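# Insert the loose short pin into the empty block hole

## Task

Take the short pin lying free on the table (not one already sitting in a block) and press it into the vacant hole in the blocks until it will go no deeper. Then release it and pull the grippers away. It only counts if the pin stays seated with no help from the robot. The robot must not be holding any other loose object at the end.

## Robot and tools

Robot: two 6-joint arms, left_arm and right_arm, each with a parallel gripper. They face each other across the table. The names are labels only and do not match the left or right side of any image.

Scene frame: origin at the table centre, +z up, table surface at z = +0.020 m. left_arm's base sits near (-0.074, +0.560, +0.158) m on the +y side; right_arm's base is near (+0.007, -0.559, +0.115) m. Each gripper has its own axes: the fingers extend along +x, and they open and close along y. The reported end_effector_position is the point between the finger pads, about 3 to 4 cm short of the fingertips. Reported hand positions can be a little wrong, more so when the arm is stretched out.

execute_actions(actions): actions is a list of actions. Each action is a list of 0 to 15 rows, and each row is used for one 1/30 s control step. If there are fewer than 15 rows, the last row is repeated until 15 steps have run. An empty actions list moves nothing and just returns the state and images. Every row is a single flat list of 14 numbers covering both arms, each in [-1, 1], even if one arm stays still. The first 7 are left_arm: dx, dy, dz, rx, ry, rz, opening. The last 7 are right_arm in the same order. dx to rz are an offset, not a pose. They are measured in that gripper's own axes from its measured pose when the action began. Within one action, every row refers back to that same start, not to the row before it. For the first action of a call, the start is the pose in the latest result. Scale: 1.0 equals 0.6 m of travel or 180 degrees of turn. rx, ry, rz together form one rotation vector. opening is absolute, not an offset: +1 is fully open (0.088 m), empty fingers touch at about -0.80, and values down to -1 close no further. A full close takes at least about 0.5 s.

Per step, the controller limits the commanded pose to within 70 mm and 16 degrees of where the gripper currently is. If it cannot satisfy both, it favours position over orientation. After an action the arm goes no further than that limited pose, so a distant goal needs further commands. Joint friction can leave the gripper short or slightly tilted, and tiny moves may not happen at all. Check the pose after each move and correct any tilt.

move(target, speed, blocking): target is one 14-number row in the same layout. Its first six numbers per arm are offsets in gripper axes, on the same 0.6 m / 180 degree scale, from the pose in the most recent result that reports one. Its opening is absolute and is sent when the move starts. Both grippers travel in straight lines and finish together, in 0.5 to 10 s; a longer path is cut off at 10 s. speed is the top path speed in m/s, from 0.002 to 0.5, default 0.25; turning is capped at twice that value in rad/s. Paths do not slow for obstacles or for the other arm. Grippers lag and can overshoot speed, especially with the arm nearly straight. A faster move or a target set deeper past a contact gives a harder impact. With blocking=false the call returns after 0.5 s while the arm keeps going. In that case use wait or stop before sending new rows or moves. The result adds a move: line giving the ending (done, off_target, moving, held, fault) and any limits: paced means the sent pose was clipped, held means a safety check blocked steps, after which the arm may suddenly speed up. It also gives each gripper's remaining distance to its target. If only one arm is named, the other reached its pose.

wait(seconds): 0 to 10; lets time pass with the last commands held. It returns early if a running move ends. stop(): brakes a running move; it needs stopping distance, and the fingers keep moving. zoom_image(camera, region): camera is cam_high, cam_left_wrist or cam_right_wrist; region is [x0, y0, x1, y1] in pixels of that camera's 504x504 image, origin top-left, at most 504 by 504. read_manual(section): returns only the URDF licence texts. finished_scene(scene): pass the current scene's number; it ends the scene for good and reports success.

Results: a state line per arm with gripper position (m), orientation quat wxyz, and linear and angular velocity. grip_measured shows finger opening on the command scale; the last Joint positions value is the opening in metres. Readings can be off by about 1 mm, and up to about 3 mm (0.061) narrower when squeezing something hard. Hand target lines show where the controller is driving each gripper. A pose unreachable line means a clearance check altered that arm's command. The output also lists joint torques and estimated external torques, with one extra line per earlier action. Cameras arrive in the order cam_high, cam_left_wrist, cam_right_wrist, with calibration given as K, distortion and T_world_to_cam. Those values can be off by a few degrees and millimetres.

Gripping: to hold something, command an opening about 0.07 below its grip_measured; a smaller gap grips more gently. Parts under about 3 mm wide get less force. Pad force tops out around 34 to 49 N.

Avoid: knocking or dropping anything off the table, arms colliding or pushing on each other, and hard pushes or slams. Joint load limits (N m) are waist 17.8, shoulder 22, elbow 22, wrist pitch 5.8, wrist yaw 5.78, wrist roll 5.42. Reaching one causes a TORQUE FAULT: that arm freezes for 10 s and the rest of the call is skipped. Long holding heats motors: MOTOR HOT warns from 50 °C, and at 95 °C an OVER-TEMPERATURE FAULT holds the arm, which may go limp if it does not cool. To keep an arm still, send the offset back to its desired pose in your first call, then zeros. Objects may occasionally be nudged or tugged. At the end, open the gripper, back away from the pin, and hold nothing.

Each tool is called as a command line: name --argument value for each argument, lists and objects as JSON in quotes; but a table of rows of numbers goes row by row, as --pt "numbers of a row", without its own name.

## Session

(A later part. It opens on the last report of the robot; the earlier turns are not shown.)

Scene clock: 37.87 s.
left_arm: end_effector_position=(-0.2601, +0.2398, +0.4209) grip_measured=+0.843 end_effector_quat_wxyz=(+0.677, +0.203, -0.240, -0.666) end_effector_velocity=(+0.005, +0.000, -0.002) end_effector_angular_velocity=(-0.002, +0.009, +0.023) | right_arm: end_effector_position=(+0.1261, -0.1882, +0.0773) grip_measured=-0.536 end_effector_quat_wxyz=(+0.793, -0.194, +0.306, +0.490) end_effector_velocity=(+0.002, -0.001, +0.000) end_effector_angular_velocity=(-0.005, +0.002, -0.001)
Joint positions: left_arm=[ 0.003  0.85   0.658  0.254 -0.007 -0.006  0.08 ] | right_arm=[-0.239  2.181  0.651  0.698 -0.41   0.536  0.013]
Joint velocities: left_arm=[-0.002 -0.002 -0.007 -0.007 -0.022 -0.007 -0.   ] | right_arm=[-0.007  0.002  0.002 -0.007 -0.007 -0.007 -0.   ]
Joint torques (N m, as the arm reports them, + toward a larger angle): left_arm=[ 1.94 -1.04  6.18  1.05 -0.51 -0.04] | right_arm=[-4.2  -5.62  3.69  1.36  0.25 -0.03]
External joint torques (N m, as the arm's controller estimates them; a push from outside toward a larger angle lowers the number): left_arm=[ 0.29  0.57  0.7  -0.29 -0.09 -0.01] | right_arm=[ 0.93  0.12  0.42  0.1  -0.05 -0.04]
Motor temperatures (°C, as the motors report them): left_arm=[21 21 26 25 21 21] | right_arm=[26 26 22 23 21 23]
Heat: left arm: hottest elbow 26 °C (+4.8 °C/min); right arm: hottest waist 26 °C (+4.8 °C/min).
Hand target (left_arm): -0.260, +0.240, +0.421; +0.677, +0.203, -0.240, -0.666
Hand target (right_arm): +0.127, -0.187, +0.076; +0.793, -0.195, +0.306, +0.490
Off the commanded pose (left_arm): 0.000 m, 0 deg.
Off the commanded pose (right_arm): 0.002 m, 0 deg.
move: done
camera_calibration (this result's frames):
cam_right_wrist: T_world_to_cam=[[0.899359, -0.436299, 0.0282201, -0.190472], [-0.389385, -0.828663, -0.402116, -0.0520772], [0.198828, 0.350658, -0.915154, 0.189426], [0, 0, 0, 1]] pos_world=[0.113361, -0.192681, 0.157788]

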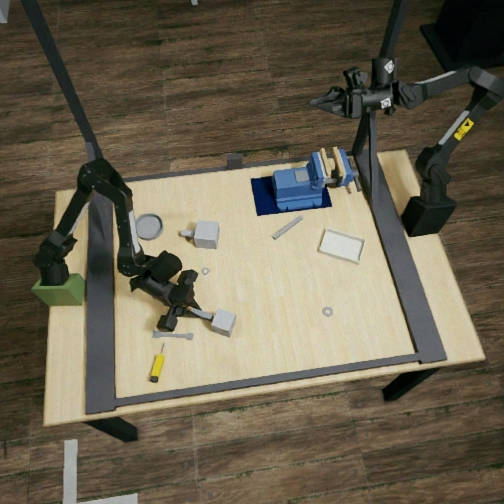

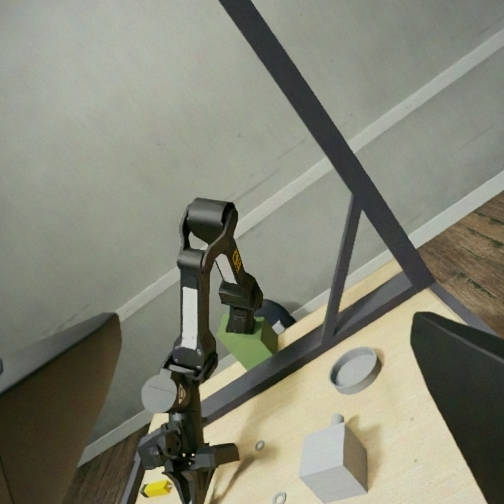

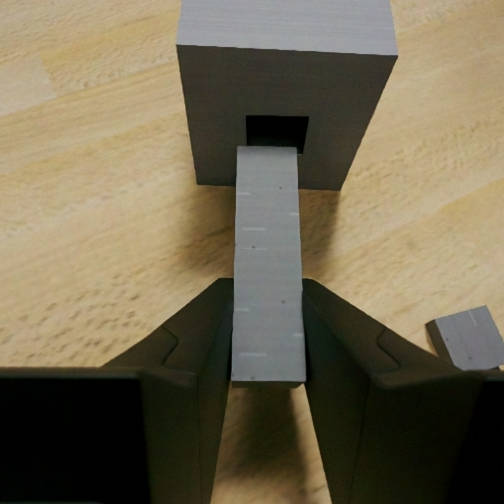

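move --target '[0,0,0,0,0,0,0.84,0.008,0,-0.007,0.011,0.003,-0.011,-0.65]' --speed 0.02

Scene clock: 39.43 s.
left_arm: end_effector_position=(-0.2601, +0.2398, +0.4209) grip_measured=+0.843 end_effector_quat_wxyz=(+0.677, +0.203, -0.240, -0.666) end_effector_velocity=(-0.000, +0.001, +0.001) end_effector_angular_velocity=(-0.009, +0.008, -0.001) | right_arm: end_effector_position=(+0.1250, -0.1897, +0.0707) grip_measured=-0.536 end_effector_quat_wxyz=(+0.801, -0.189, +0.317, +0.471) end_effector_velocity=(-0.002, +0.001, -0.001) end_effector_angular_velocity=(-0.007, +0.002, +0.010)
Joint positions: left_arm=[ 0.003  0.85   0.658  0.254 -0.007 -0.006  0.08 ] | right_arm=[-0.215  2.182  0.655  0.671 -0.376  0.578  0.013]
Joint velocities: left_arm=[-0.002 -0.002 -0.002  0.007 -0.007 -0.007  0.   ] | right_arm=[ 0.002 -0.002  0.002 -0.007 -0.007 -0.007 -0.   ]
Joint torques (N m, as the arm reports them, + toward a larger angle): left_arm=[ 1.95 -1.02  6.2   1.04 -0.52 -0.05] | right_arm=[-4.25 -6.02  3.53  1.33  0.47  0.11]
External joint torques (N m, as the arm's controller estimates them; a push from outside toward a larger angle lowers the number): left_arm=[ 0.3   0.63  0.64 -0.32 -0.11 -0.02] | right_arm=[ 0.87 -0.27  0.32  0.08  0.16  0.1 ]
Motor temperatures (°C, as the motors report them): left_arm=[21 21 26 25 21 21] | right_arm=[26 26 22 23 21 23]
Heat: left arm: hottest elbow 26 °C (+4.6 °C/min); right arm: hottest waist 26 °C (+4.6 °C/min).
Hand target (left_arm): -0.260, +0.240, +0.421; +0.677, +0.203, -0.240, -0.666
Hand target (right_arm): +0.127, -0.188, +0.071; +0.803, -0.188, +0.315, +0.469
Off the commanded pose (left_arm): 0.000 m, 0 deg.
Off the commanded pose (right_arm): 0.003 m, 0 deg.
move: done
camera_calibration (this result's frames):
cam_right_wrist: T_world_to_cam=[[0.878941, -0.476333, 0.023858, -0.194681], [-0.430737, -0.814294, -0.389089, -0.0493997], [0.204763, 0.331709, -0.920891, 0.180253], [0, 0, 0, 1]] pos_world=[0.112925, -0.19275, 0.151417]

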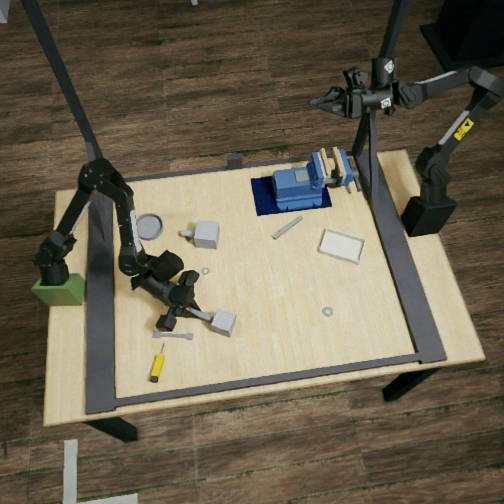

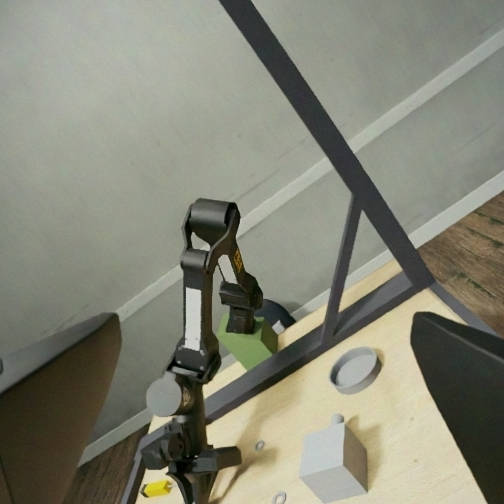

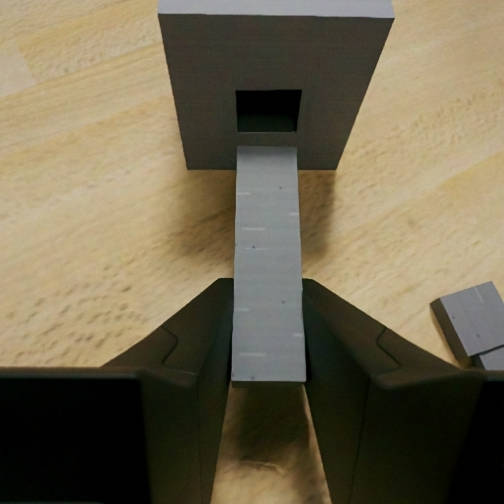

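move --target '[0,0,0,0,0,0,0.84,0.012,-0.001,0.014,0,-0.002,0,-0.65]' --speed 0.01

Scene clock: 40.90 s.
left_arm: end_effector_position=(-0.2601, +0.2398, +0.4209) grip_measured=+0.843 end_effector_quat_wxyz=(+0.677, +0.203, -0.240, -0.666) end_effector_velocity=(+0.001, +0.000, -0.005) end_effector_angular_velocity=(+0.016, +0.007, -0.001) | right_arm: end_effector_position=(+0.1282, -0.1815, +0.0718) grip_measured=-0.536 end_effector_quat_wxyz=(+0.801, -0.188, +0.315, +0.472) end_effector_velocity=(+0.001, -0.000, +0.002) end_effector_angular_velocity=(-0.006, -0.008, +0.012)
Joint positions: left_arm=[ 0.003  0.85   0.658  0.254 -0.007 -0.006  0.08 ] | right_arm=[-0.216  2.198  0.69   0.658 -0.375  0.577  0.013]
Joint velocities: left_arm=[-0.002 -0.002 -0.007 -0.007  0.007 -0.007 -0.   ] | right_arm=[-0.007 -0.002  0.002 -0.007 -0.007 -0.022 -0.   ]
Joint torques (N m, as the arm reports them, + toward a larger angle): left_arm=[ 1.96 -1.04  6.2   1.05 -0.51 -0.04] | right_arm=[-4.74 -5.82  3.61  1.34  0.25 -0.07]
External joint torques (N m, as the arm's controller estimates them; a push from outside toward a larger angle lowers the number): left_arm=[ 0.33  0.51  0.77 -0.27 -0.11 -0.01] | right_arm=[ 0.54  0.15  0.31  0.08 -0.06 -0.07]
Motor temperatures (°C, as the motors report them): left_arm=[21 21 26 25 21 21] | right_arm=[26 26 22 23 21 23]
Heat: left arm: hottest elbow 26 °C (+4.4 °C/min); right arm: hottest waist 26 °C (+4.4 °C/min).
Hand target (left_arm): -0.260, +0.240, +0.421; +0.677, +0.203, -0.240, -0.666
Hand target (right_arm): +0.131, -0.180, +0.072; +0.802, -0.188, +0.314, +0.472
Off the commanded pose (left_arm): 0.000 m, 0 deg.
Off the commanded pose (right_arm): 0.003 m, 0 deg.
move: done
camera_calibration (this result's frames):
cam_right_wrist: T_world_to_cam=[[0.879959, -0.474457, 0.0237305, -0.193402], [-0.428069, -0.813604, -0.393452, -0.0408538], [0.205983, 0.336064, -0.919039, 0.178421], [0, 0, 0, 1]] pos_world=[0.115946, -0.18496, 0.152491]

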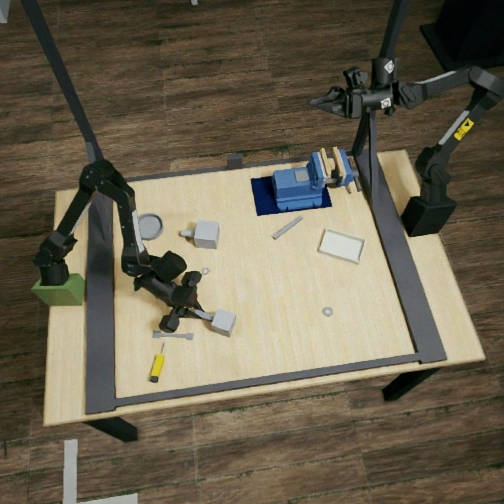

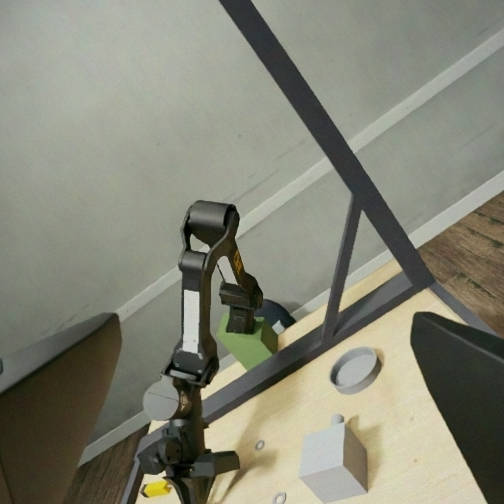

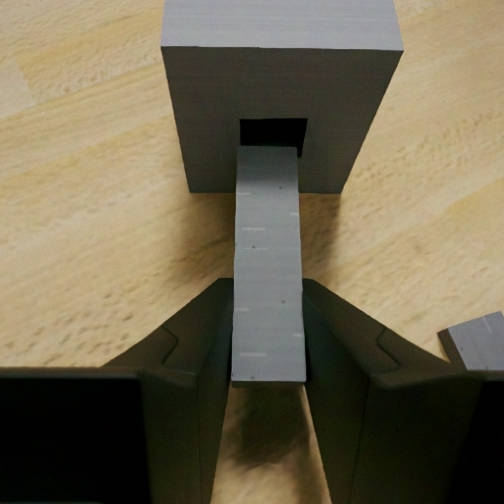

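move --target '[0,0,0,0,0,0,0.84,0.006,-0.007,0.006,0,0,0,-0.65]' --speed 0.01

Scene clock: 41.83 s.
left_arm: end_effector_position=(-0.2601, +0.2398, +0.4209) grip_measured=+0.843 end_effector_quat_wxyz=(+0.677, +0.203, -0.240, -0.666) end_effector_velocity=(+0.001, -0.001, -0.003) end_effector_angular_velocity=(+0.010, +0.008, +0.007) | right_arm: end_effector_position=(+0.1317, -0.1803, +0.0720) grip_measured=-0.536 end_effector_quat_wxyz=(+0.801, -0.189, +0.315, +0.472) end_effector_velocity=(-0.002, +0.001, -0.001) end_effector_angular_velocity=(-0.007, +0.013, +0.015)
Joint positions: left_arm=[ 0.003  0.85   0.658  0.254 -0.007 -0.006  0.08 ] | right_arm=[-0.224  2.21   0.701  0.655 -0.381  0.57   0.013]
Joint velocities: left_arm=[-0.007  0.002 -0.002 -0.007 -0.007 -0.007 -0.   ] | right_arm=[-0.002  0.002  0.007 -0.007 -0.022 -0.007 -0.   ]
Joint torques (N m, as the arm reports them, + toward a larger angle): left_arm=[ 1.95 -1.02  6.18  1.05 -0.52 -0.05] | right_arm=[-4.78 -5.88  3.68  1.34  0.18 -0.06]
External joint torques (N m, as the arm's controller estimates them; a push from outside toward a larger angle lowers the number): left_arm=[ 0.33  0.61  0.61 -0.32 -0.11 -0.02] | right_arm=[ 0.54  0.14  0.33  0.08 -0.12 -0.07]
Motor temperatures (°C, as the motors report them): left_arm=[21 21 26 25 21 21] | right_arm=[26 26 22 23 21 23]
Heat: left arm: hottest elbow 26 °C (+4.3 °C/min); right arm: hottest waist 26 °C (+4.3 °C/min).
Hand target (left_arm): -0.260, +0.240, +0.421; +0.677, +0.203, -0.240, -0.666
Hand target (right_arm): +0.134, -0.179, +0.072; +0.801, -0.188, +0.315, +0.472
Off the commanded pose (left_arm): 0.000 m, 0 deg.
Off the commanded pose (right_arm): 0.003 m, 0 deg.
move: done
camera_calibration (this result's frames):
cam_right_wrist: T_world_to_cam=[[0.880259, -0.473868, 0.0243509, -0.195977], [-0.427474, -0.81426, -0.392744, -0.0385319], [0.205936, 0.335307, -0.919325, 0.177325], [0, 0, 0, 1]] pos_world=[0.119521, -0.1837, 0.152659]

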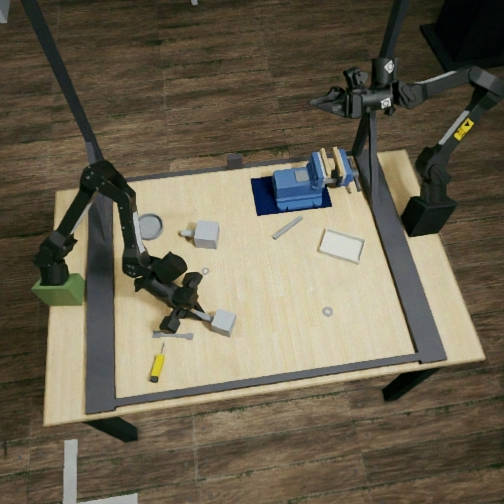

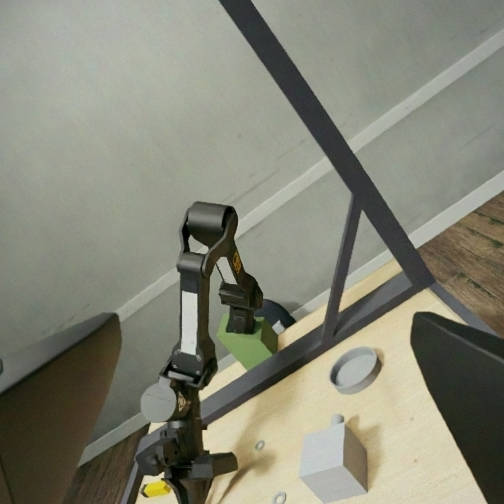

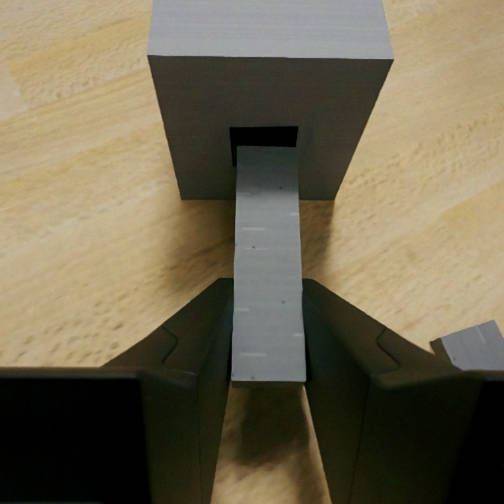

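Slightly right now; forward drift left fixes it.

move --target '[0,0,0,0,0,0,0.84,0.014,0,0.014,0,0,0,-0.65]' --speed 0.008

Scene clock: 43.60 s.
left_arm: end_effector_position=(-0.2601, +0.2398, +0.4209) grip_measured=+0.843 end_effector_quat_wxyz=(+0.677, +0.203, -0.240, -0.666) end_effector_velocity=(-0.003, +0.002, +0.001) end_effector_angular_velocity=(-0.004, +0.007, -0.016) | right_arm: end_effector_position=(+0.1345, -0.1730, +0.0717) grip_measured=-0.536 end_effector_quat_wxyz=(+0.800, -0.190, +0.317, +0.472) end_effector_velocity=(+0.001, -0.003, -0.003) end_effector_angular_velocity=(-0.023, -0.002, +0.004)
Joint positions: left_arm=[ 0.003  0.85   0.658  0.254 -0.007 -0.006  0.08 ] | right_arm=[-0.224  2.226  0.739  0.628 -0.384  0.569  0.013]
Joint velocities: left_arm=[-0.002 -0.007 -0.002  0.007  0.007 -0.007  0.   ] | right_arm=[-0.002  0.002  0.002 -0.022 -0.007 -0.022 -0.   ]
Joint torques (N m, as the arm reports them, + toward a larger angle): left_arm=[ 1.95 -1.03  6.19  1.05 -0.51 -0.05] | right_arm=[-4.79 -5.76  4.21  1.45  0.29 -0.05]
External joint torques (N m, as the arm's controller estimates them; a push from outside toward a larger angle lowers the number): left_arm=[ 0.3   0.67  0.57 -0.33 -0.1  -0.02] | right_arm=[ 0.65  0.33  0.88  0.22 -0.02 -0.06]
Motor temperatures (°C, as the motors report them): left_arm=[21 21 26 25 21 21] | right_arm=[26 26 22 23 21 23]
Heat: left arm: hottest elbow 26 °C (+4.1 °C/min); right arm: hottest waist 26 °C (+4.1 °C/min).
Hand target (left_arm): -0.260, +0.240, +0.421; +0.677, +0.203, -0.240, -0.666
Hand target (right_arm): +0.137, -0.170, +0.072; +0.801, -0.189, +0.315, +0.473
Off the commanded pose (left_arm): 0.000 m, 0 deg.
Off the commanded pose (right_arm): 0.004 m, 0 deg.
move: done
camera_calibration (this result's frames):
cam_right_wrist: T_world_to_cam=[[0.880123, -0.474177, 0.0232224, -0.194901], [-0.429303, -0.815811, -0.387494, -0.0318963], [0.202686, 0.331073, -0.92158, 0.173915], [0, 0, 0, 1]] pos_world=[0.122593, -0.176017, 0.152443]

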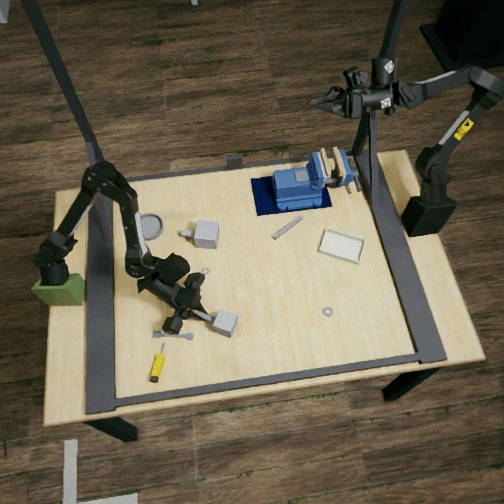

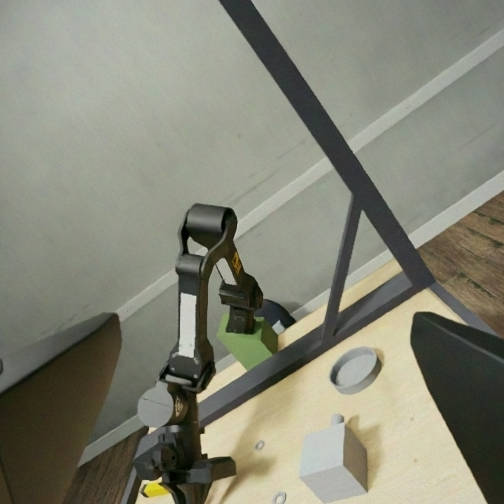

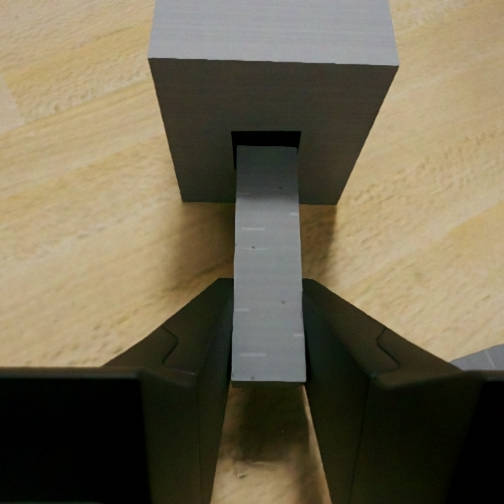

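move --target '[0,0,0,0,0,0,0.84,-0.009,0.001,0.010,0,-0.004,0,-0.65]' --speed 0.008

Scene clock: 44.90 s.
left_arm: end_effector_position=(-0.2601, +0.2398, +0.4209) grip_measured=+0.843 end_effector_quat_wxyz=(+0.677, +0.203, -0.240, -0.666) end_effector_velocity=(+0.004, +0.001, -0.001) end_effector_angular_velocity=(+0.002, +0.009, +0.025) | right_arm: end_effector_position=(+0.1352, -0.1736, +0.0749) grip_measured=-0.536 end_effector_quat_wxyz=(+0.802, -0.189, +0.317, +0.470) end_effector_velocity=(-0.002, +0.001, +0.000) end_effector_angular_velocity=(+0.005, +0.008, +0.006)
Joint positions: left_arm=[ 0.003  0.85   0.658  0.254 -0.007 -0.006  0.08 ] | right_arm=[-0.231  2.216  0.739  0.617 -0.385  0.566  0.013]
Joint velocities: left_arm=[-0.002 -0.007 -0.002 -0.022 -0.022 -0.007 -0.   ] | right_arm=[ 0.002 -0.002 -0.002  0.007 -0.007  0.007 -0.   ]
Joint torques (N m, as the arm reports them, + toward a larger angle): left_arm=[ 1.96 -1.04  6.18  1.06 -0.51 -0.04] | right_arm=[-4.89 -8.91  2.62  1.4   0.24 -0.07]
External joint torques (N m, as the arm's controller estimates them; a push from outside toward a larger angle lowers the number): left_arm=[ 0.31  0.66  0.61 -0.31 -0.1  -0.01] | right_arm=[ 0.5  -2.76 -0.86  0.14 -0.06 -0.08]
Motor temperatures (°C, as the motors report them): left_arm=[21 21 26 25 21 21] | right_arm=[27 26 22 23 21 23]
Heat: left arm: hottest elbow 26 °C (+4.0 °C/min); right arm: hottest waist 27 °C (+5.3 °C/min).
Hand target (left_arm): -0.260, +0.240, +0.421; +0.677, +0.203, -0.240, -0.666
Hand target (right_arm): +0.134, -0.172, +0.080; +0.802, -0.187, +0.312, +0.473
Off the commanded pose (left_arm): 0.000 m, 0 deg.
Off the commanded pose (right_arm): 0.005 m, 1 deg.
move: done
camera_calibration (this result's frames):
cam_right_wrist: T_world_to_cam=[[0.877775, -0.478496, 0.0235121, -0.196335], [-0.432846, -0.813154, -0.389133, -0.0297553], [0.205317, 0.331394, -0.920882, 0.176517], [0, 0, 0, 1]] pos_world=[0.123216, -0.176637, 0.155589]

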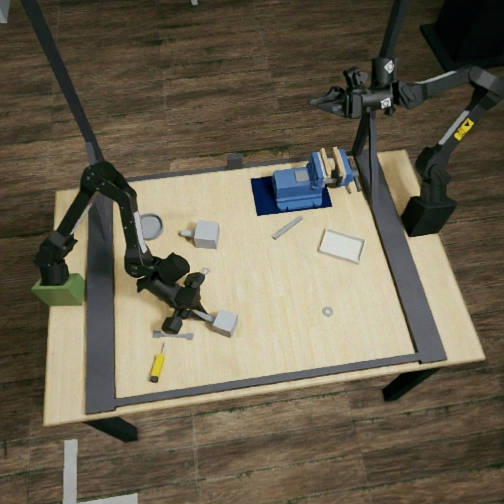

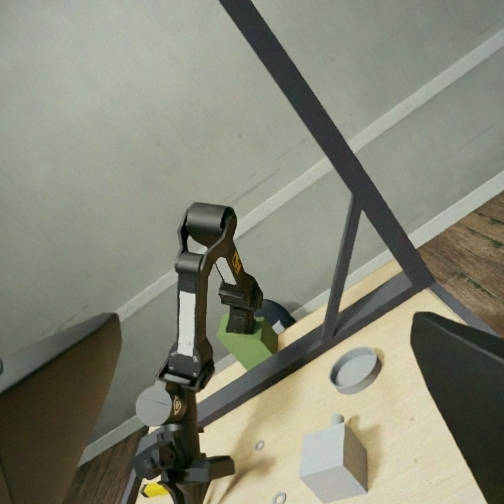

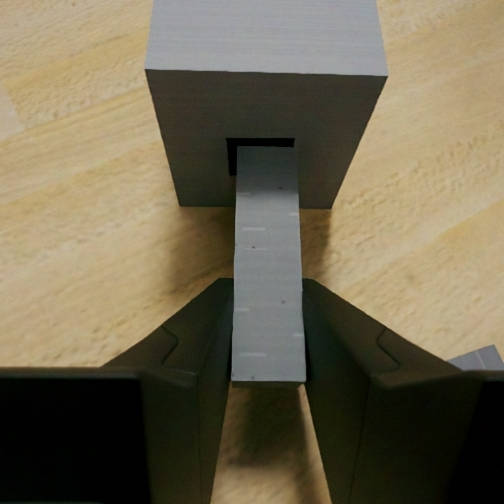

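move --target '[0,0,0,0,0,0,0.84,0,0.006,0.002,0,-0.006,0,-0.65]' --speed 0.008

Scene clock: 46.37 s.
left_arm: end_effector_position=(-0.2601, +0.2398, +0.4209) grip_measured=+0.843 end_effector_quat_wxyz=(+0.677, +0.203, -0.240, -0.666) end_effector_velocity=(+0.005, +0.000, -0.007) end_effector_angular_velocity=(+0.026, -0.006, +0.026) | right_arm: end_effector_position=(+0.1336, -0.1728, +0.0739) grip_measured=-0.536 end_effector_quat_wxyz=(+0.804, -0.186, +0.314, +0.470) end_effector_velocity=(-0.001, -0.001, +0.000) end_effector_angular_velocity=(-0.006, -0.009, +0.019)
Joint positions: left_arm=[ 0.003  0.85   0.658  0.254 -0.007 -0.006  0.08 ] | right_arm=[-0.221  2.216  0.733  0.632 -0.372  0.58   0.013]
Joint velocities: left_arm=[-0.002 -0.002 -0.002 -0.037 -0.007  0.007 -0.   ] | right_arm=[-0.002 -0.002 -0.007  0.007 -0.007 -0.022 -0.   ]
Joint torques (N m, as the arm reports them, + toward a larger angle): left_arm=[ 1.96 -1.05  6.17  1.05 -0.51 -0.05] | right_arm=[-4.29 -7.71  2.87  1.83  0.44  0.08]
External joint torques (N m, as the arm's controller estimates them; a push from outside toward a larger angle lowers the number): left_arm=[ 0.32  0.54  0.71 -0.28 -0.1  -0.02] | right_arm=[ 1.17 -1.58 -0.53  0.58  0.13  0.07]
Motor temperatures (°C, as the motors report them): left_arm=[21 21 26 25 21 21] | right_arm=[27 26 22 23 21 23]
Heat: left arm: hottest elbow 26 °C (+3.9 °C/min); right arm: hottest waist 27 °C (+5.2 °C/min).
Hand target (left_arm): -0.260, +0.240, +0.421; +0.677, +0.203, -0.240, -0.666
Hand target (right_arm): +0.133, -0.171, +0.076; +0.805, -0.184, +0.310, +0.472
Off the commanded pose (left_arm): 0.000 m, 0 deg.
Off the commanded pose (right_arm): 0.003 m, 1 deg.
move: done
camera_calibration (this result's frames):
cam_right_wrist: T_world_to_cam=[[0.876108, -0.481584, 0.0226186, -0.194748], [-0.43414, -0.808461, -0.397383, -0.0286157], [0.20966, 0.338331, -0.917374, 0.176057], [0, 0, 0, 1]] pos_world=[0.121285, -0.176488, 0.154544]

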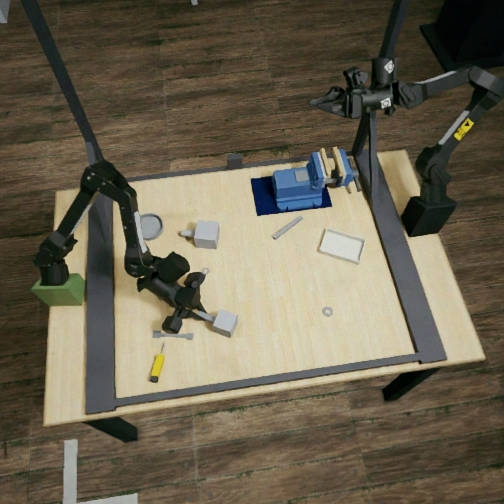

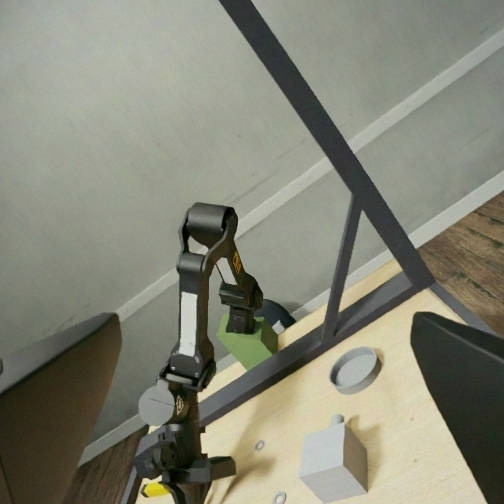

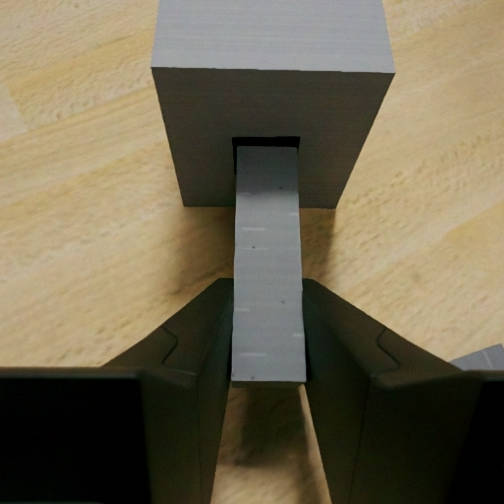

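Forward with slight up.

move --target '[0,0,0,0,0,0,0.84,0.009,-0.001,0.014,0,-0.003,0,-0.65]' --speed 0.008

Scene clock: 47.93 s.
left_arm: end_effector_position=(-0.2601, +0.2398, +0.4209) grip_measured=+0.843 end_effector_quat_wxyz=(+0.677, +0.203, -0.240, -0.666) end_effector_velocity=(-0.003, +0.003, +0.000) end_effector_angular_velocity=(-0.004, +0.021, -0.016) | right_arm: end_effector_position=(+0.1357, -0.1687, +0.0741) grip_measured=-0.536 end_effector_quat_wxyz=(+0.804, -0.185, +0.315, +0.469) end_effector_velocity=(+0.003, -0.003, -0.001) end_effector_angular_velocity=(-0.008, -0.007, -0.009)
Joint positions: left_arm=[ 0.003  0.85   0.658  0.254 -0.007 -0.006  0.08 ] | right_arm=[-0.222  2.226  0.754  0.619 -0.373  0.58   0.013]
Joint velocities: left_arm=[-0.002 -0.012 -0.007  0.007  0.007 -0.022 -0.   ] | right_arm=[-0.002  0.002 -0.002 -0.007  0.007 -0.007 -0.   ]
Joint torques (N m, as the arm reports them, + toward a larger angle): left_arm=[ 1.94 -1.02  6.19  1.05 -0.51 -0.05] | right_arm=[-5.03 -6.09  4.35  1.56  0.3  -0.06]
External joint torques (N m, as the arm's controller estimates them; a push from outside toward a larger angle lowers the number): left_arm=[ 0.29  0.71  0.57 -0.34 -0.1  -0.02] | right_arm=[ 0.49  0.06  0.96  0.33 -0.01 -0.07]
Motor temperatures (°C, as the motors report them): left_arm=[21 21 26 25 21 21] | right_arm=[27 26 22 23 21 23]
Heat: left arm: hottest elbow 26 °C (+3.8 °C/min); right arm: hottest waist 27 °C (+5.0 °C/min).
Hand target (left_arm): -0.260, +0.240, +0.421; +0.677, +0.203, -0.240, -0.666
Hand target (right_arm): +0.139, -0.165, +0.077; +0.805, -0.183, +0.310, +0.470
Off the commanded pose (left_arm): 0.000 m, 0 deg.
Off the commanded pose (right_arm): 0.006 m, 1 deg.
move: done
camera_calibration (this result's frames):
cam_right_wrist: T_world_to_cam=[[0.875247, -0.483173, 0.0220769, -0.194774], [-0.436107, -0.808082, -0.395997, -0.024117], [0.209175, 0.336967, -0.917986, 0.174243], [0, 0, 0, 1]] pos_world=[0.123511, -0.172312, 0.154702]

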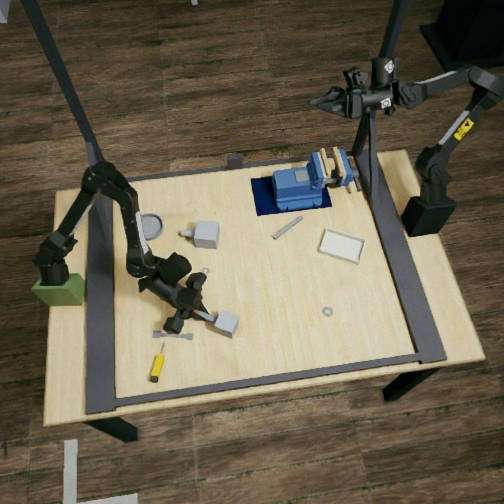

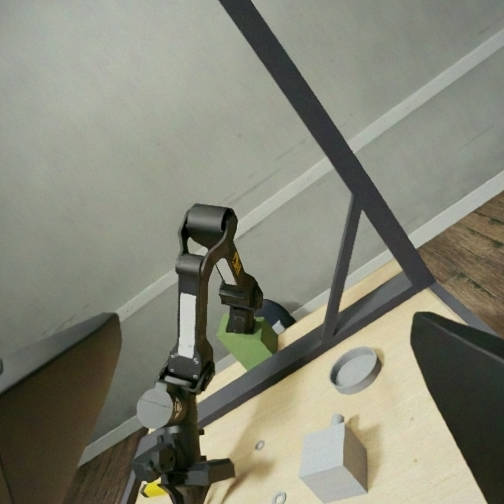

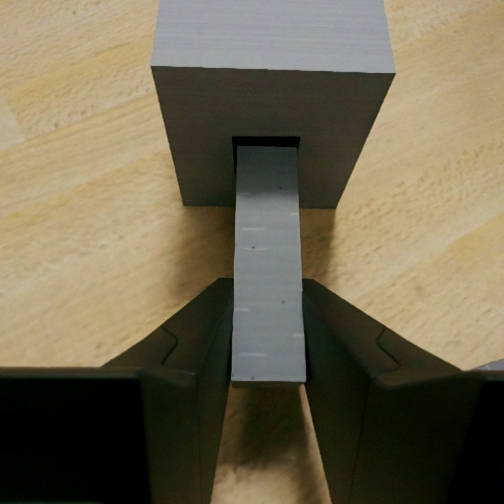

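Still low. Raise, compensating rightward drift.

move --target '[0,0,0,0,0,0,0.84,-0.007,0.004,0.011,0,-0.004,0,-0.65]' --speed 0.008

Scene clock: 50.40 s.
left_arm: end_effector_position=(-0.2601, +0.2398, +0.4209) grip_measured=+0.843 end_effector_quat_wxyz=(+0.677, +0.203, -0.240, -0.666) end_effector_velocity=(+0.002, -0.001, -0.003) end_effector_angular_velocity=(+0.007, +0.008, +0.011) | right_arm: end_effector_position=(+0.1352, -0.1692, +0.0757) grip_measured=-0.536 end_effector_quat_wxyz=(+0.805, -0.185, +0.317, +0.467) end_effector_velocity=(+0.001, -0.001, +0.002) end_effector_angular_velocity=(-0.001, -0.010, -0.003)
Joint positions: left_arm=[ 0.003  0.85   0.658  0.254 -0.007 -0.006  0.08 ] | right_arm=[-0.224  2.217  0.755  0.604 -0.373  0.58   0.013]
Joint velocities: left_arm=[-0.002  0.002 -0.002 -0.007 -0.007 -0.007  0.   ] | right_arm=[-0.002 -0.007 -0.002 -0.007  0.007 -0.007 -0.   ]
Joint torques (N m, as the arm reports them, + toward a larger angle): left_arm=[ 1.94 -1.02  6.18  1.06 -0.52 -0.04] | right_arm=[-4.92 -8.94  3.16  1.35  0.35 -0.02]
External joint torques (N m, as the arm's controller estimates them; a push from outside toward a larger angle lowers the number): left_arm=[ 0.32  0.59  0.64 -0.3  -0.11 -0.01] | right_arm=[ 0.59 -2.74 -0.32  0.1   0.04 -0.03]
Motor temperatures (°C, as the motors report them): left_arm=[21 21 26 25 21 21] | right_arm=[27 26 22 23 21 23]
Heat: left arm: hottest elbow 26 °C (+3.6 °C/min); right arm: hottest waist 27 °C (+4.8 °C/min).
Hand target (left_arm): -0.260, +0.240, +0.421; +0.677, +0.203, -0.240, -0.666
Hand target (right_arm): +0.134, -0.166, +0.082; +0.806, -0.183, +0.310, +0.470
Off the commanded pose (left_arm): 0.000 m, 0 deg.
Off the commanded pose (right_arm): 0.007 m, 1 deg.
move: done
camera_calibration (this result's frames):
cam_right_wrist: T_world_to_cam=[[0.872952, -0.487309, 0.0220167, -0.19495], [-0.440581, -0.807011, -0.39322, -0.0235352], [0.209387, 0.333562, -0.919181, 0.175486], [0, 0, 0, 1]] pos_world=[0.123069, -0.17253, 0.156341]

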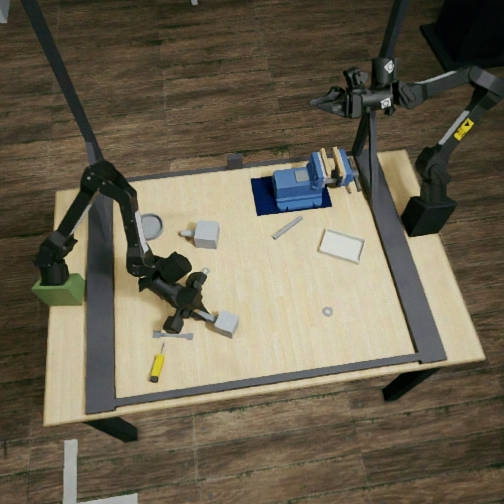

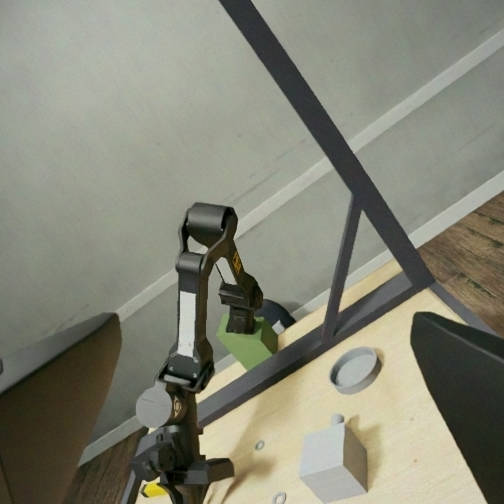

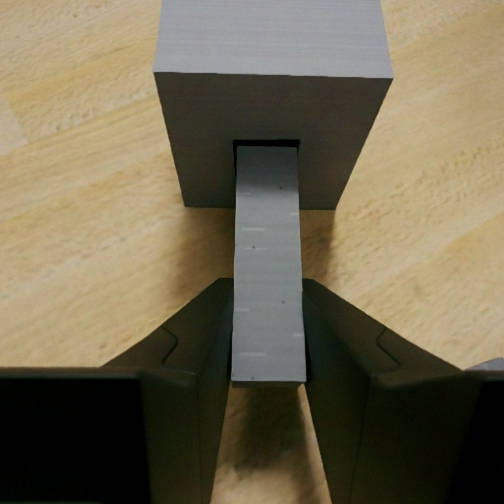

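move --target '[0,0,0,0,0,0,0.84,0.008,0,0.016,0,-0.006,0,-0.65]' --speed 0.008

Scene clock: 52.03 s.
left_arm: end_effector_position=(-0.2601, +0.2398, +0.4209) grip_measured=+0.843 end_effector_quat_wxyz=(+0.677, +0.203, -0.240, -0.666) end_effector_velocity=(-0.002, +0.002, +0.002) end_effector_angular_velocity=(-0.007, +0.007, -0.012) | right_arm: end_effector_position=(+0.1366, -0.1651, +0.0764) grip_measured=-0.536 end_effector_quat_wxyz=(+0.805, -0.185, +0.315, +0.468) end_effector_velocity=(-0.002, -0.000, -0.001) end_effector_angular_velocity=(-0.009, +0.002, +0.028)
Joint positions: left_arm=[ 0.003  0.85   0.658  0.254 -0.007 -0.006  0.08 ] | right_arm=[-0.224  2.226  0.772  0.599 -0.373  0.58   0.013]
Joint velocities: left_arm=[ 0.002 -0.007 -0.002  0.007  0.007 -0.007  0.   ] | right_arm=[-0.002  0.002 -0.002  0.007 -0.022 -0.022 -0.   ]
Joint torques (N m, as the arm reports them, + toward a larger angle): left_arm=[ 1.92 -1.03  6.15  1.05 -0.52 -0.04] | right_arm=[-4.99 -6.23  4.54  1.61  0.48  0.08]
External joint torques (N m, as the arm's controller estimates them; a push from outside toward a larger angle lowers the number): left_arm=[ 0.28  0.68  0.53 -0.33 -0.11 -0.01] | right_arm=[0.55 0.02 1.05 0.36 0.17 0.07]
Motor temperatures (°C, as the motors report them): left_arm=[21 21 26 25 21 21] | right_arm=[27 26 22 24 21 23]
Heat: left arm: hottest elbow 26 °C (+3.5 °C/min); right arm: hottest waist 27 °C (+4.6 °C/min).
Hand target (left_arm): -0.260, +0.240, +0.421; +0.677, +0.203, -0.240, -0.666
Hand target (right_arm): +0.140, -0.161, +0.079; +0.808, -0.181, +0.309, +0.468
Off the commanded pose (left_arm): 0.000 m, 0 deg.
Off the commanded pose (right_arm): 0.007 m, 1 deg.
move: done
camera_calibration (this result's frames):
cam_right_wrist: T_world_to_cam=[[0.874053, -0.48535, 0.0216165, -0.19399], [-0.438173, -0.80675, -0.396431, -0.019334], [0.209847, 0.33703, -0.91781, 0.174852], [0, 0, 0, 1]] pos_world=[0.124393, -0.168681, 0.15701]

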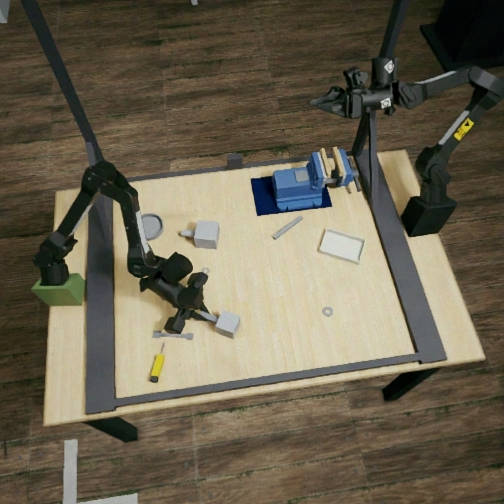

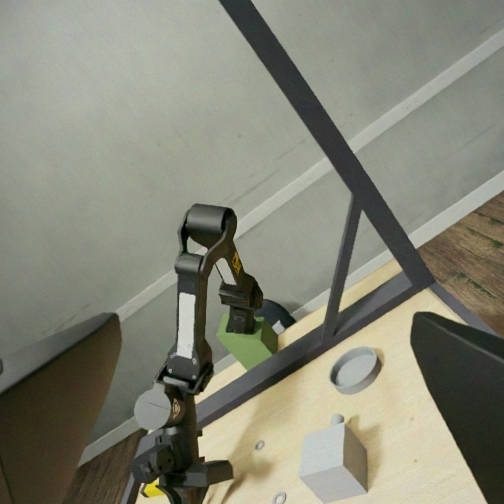

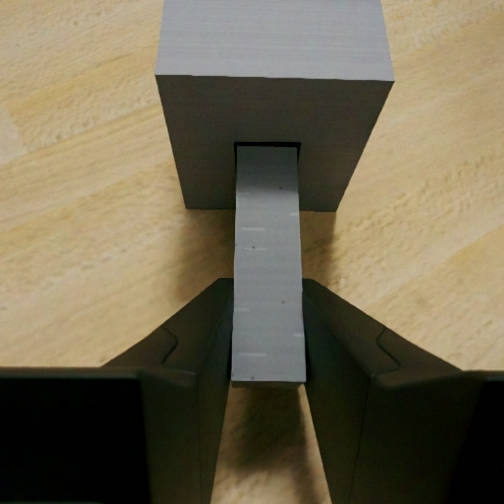

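move --target '[0,0,0,0,0,0,0.84,0.008,0,0.016,0,-0.006,0,-0.65]' --speed 0.008

Scene clock: 53.63 s.
left_arm: end_effector_position=(-0.2601, +0.2398, +0.4209) grip_measured=+0.843 end_effector_quat_wxyz=(+0.677, +0.203, -0.240, -0.666) end_effector_velocity=(+0.001, +0.000, -0.001) end_effector_angular_velocity=(+0.003, +0.008, +0.008) | right_arm: end_effector_position=(+0.1382, -0.1613, +0.0767) grip_measured=-0.536 end_effector_quat_wxyz=(+0.805, -0.184, +0.314, +0.469) end_effector_velocity=(-0.000, +0.000, +0.001) end_effector_angular_velocity=(-0.004, +0.001, +0.006)
Joint positions: left_arm=[ 0.003  0.85   0.658  0.254 -0.007 -0.006  0.08 ] | right_arm=[-0.225  2.235  0.788  0.595 -0.373  0.58   0.013]
Joint velocities: left_arm=[-0.002 -0.002 -0.002 -0.007 -0.007 -0.007 -0.   ] | right_arm=[-0.002 -0.002  0.002 -0.007 -0.007 -0.007 -0.   ]
Joint torques (N m, as the arm reports them, + toward a larger angle): left_arm=[ 1.94 -1.02  6.19  1.05 -0.5  -0.05] | right_arm=[-5.08 -6.46  4.59  1.66  0.48  0.08]
External joint torques (N m, as the arm's controller estimates them; a push from outside toward a larger angle lowers the number): left_arm=[ 0.29  0.62  0.63 -0.31 -0.09 -0.02] | right_arm=[ 0.54 -0.11  1.04  0.41  0.17  0.08]
Motor temperatures (°C, as the motors report them): left_arm=[21 21 26 25 21 21] | right_arm=[27 26 22 24 21 23]
Heat: left arm: hottest elbow 26 °C (+3.4 °C/min); right arm: hottest waist 27 °C (+4.5 °C/min).
Hand target (left_arm): -0.260, +0.240, +0.421; +0.677, +0.203, -0.240, -0.666
Hand target (right_arm): +0.142, -0.156, +0.080; +0.808, -0.180, +0.307, +0.470
Off the commanded pose (left_arm): 0.000 m, 0 deg.
Off the commanded pose (right_arm): 0.007 m, 1 deg.
move: done
camera_calibration (this result's frames):
cam_right_wrist: T_world_to_cam=[[0.874699, -0.484196, 0.0213338, -0.193449], [-0.436721, -0.806495, -0.398549, -0.01548], [0.210182, 0.339293, -0.916899, 0.173789], [0, 0, 0, 1]] pos_world=[0.125922, -0.165117, 0.157305]

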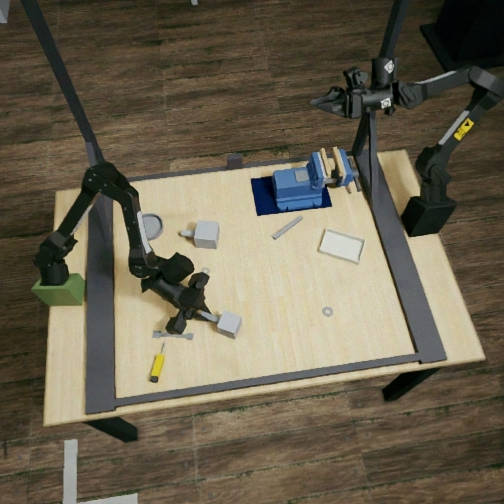

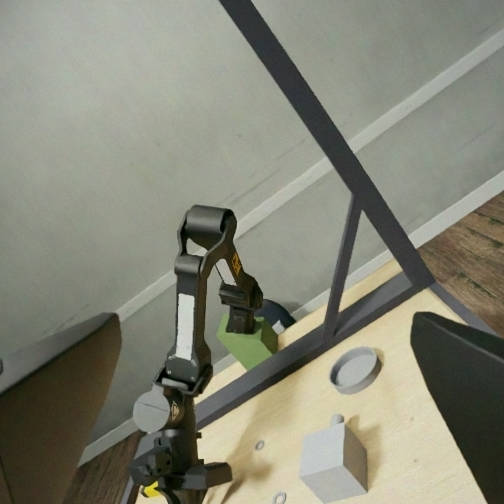

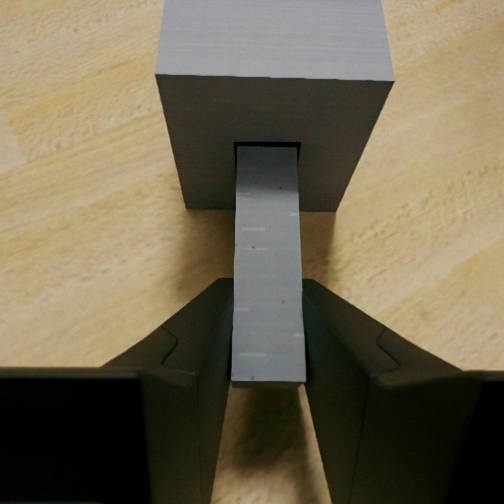

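move --target '[0.367,0.252,-0.944,-0.232,0.228,0.103,-0.1,0,0,0,0,0,0,-0.65]' --speed 0.2

Scene clock: 57.87 s.
left_arm: end_effector_position=(+0.1985, +0.0002, +0.0699) grip_measured=-0.097 end_effector_quat_wxyz=(+0.838, +0.133, +0.218, -0.482) end_effector_velocity=(+0.005, +0.005, -0.007) end_effector_angular_velocity=(+0.012, +0.000, +0.033) | right_arm: end_effector_position=(+0.1382, -0.1615, +0.0763) grip_measured=-0.536 end_effector_quat_wxyz=(+0.805, -0.185, +0.315, +0.468) end_effector_velocity=(+0.001, -0.004, -0.000) end_effector_angular_velocity=(-0.008, +0.004, -0.004)
Joint positions: left_arm=[ 0.314  3.057  1.845  0.491  0.197 -0.572  0.034] | right_arm=[-0.224  2.235  0.788  0.593 -0.373  0.58   0.013]
Joint velocities: left_arm=[-0.002  0.012  0.007 -0.022 -0.022 -0.007  0.   ] | right_arm=[-0.007 -0.002 -0.007 -0.007 -0.007 -0.007 -0.   ]
Joint torques (N m, as the arm reports them, + toward a larger angle): left_arm=[ 8.97 -7.11  6.42  0.96 -0.3  -0.11] | right_arm=[-4.68 -7.44  3.04  1.48  0.26  0.02]
External joint torques (N m, as the arm's controller estimates them; a push from outside toward a larger angle lowers the number): left_arm=[ 1.83  3.27  1.82 -0.41  0.05 -0.12] | right_arm=[ 1.   -1.11 -0.47  0.23 -0.06  0.01]
Motor temperatures (°C, as the motors report them): left_arm=[22 21 26 25 21 21] | right_arm=[27 27 22 24 21 23]
Heat: left arm: hottest elbow 26 °C (+3.1 °C/min); right arm: hottest waist 27 °C (+4.1 °C/min).
Hand target (left_arm): +0.203, +0.001, +0.068; +0.839, +0.131, +0.220, -0.480
Hand target (right_arm): +0.138, -0.161, +0.077; +0.805, -0.184, +0.314, +0.469
Off the commanded pose (left_arm): 0.002 m, 1 deg.
Off the commanded pose (right_arm): 0.000 m, 0 deg.
move: done
camera_calibration (this result's frames):
cam_left_wrist: T_world_to_cam=[[-0.870204, -0.491928, -0.0274229, 0.182843], [-0.350791, 0.657698, -0.666617, 0.146057], [0.345963, -0.570474, -0.744895, 0.0607957], [0, 0, 0, 1]] pos_world=[0.189313, 0.0285662, 0.147665]
cam_right_wrist: T_world_to_cam=[[0.874278, -0.484946, 0.0215613, -0.19364], [-0.437694, -0.806742, -0.396977, -0.015811], [0.209907, 0.337631, -0.917575, 0.173326], [0, 0, 0, 1]] pos_world=[0.125993, -0.165181, 0.156939]

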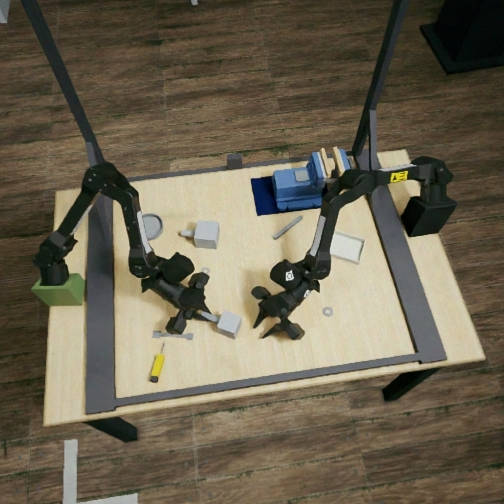

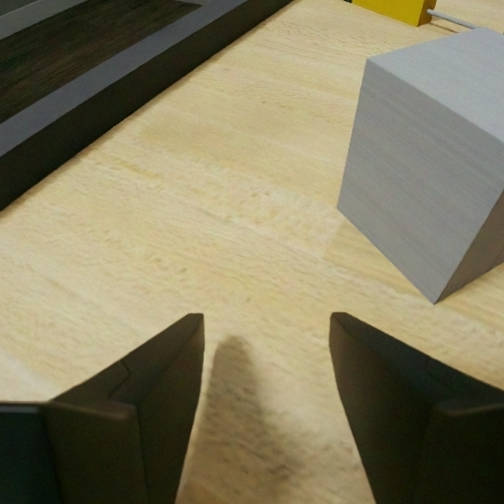

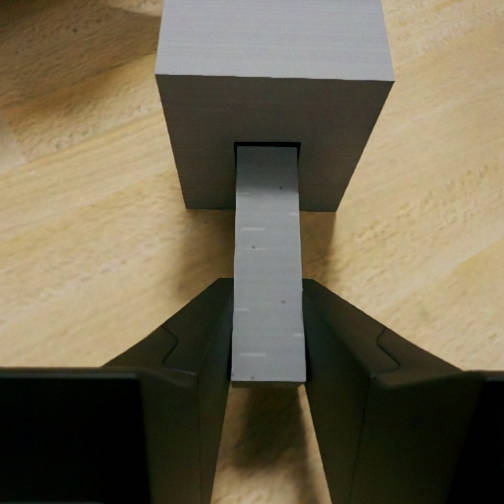

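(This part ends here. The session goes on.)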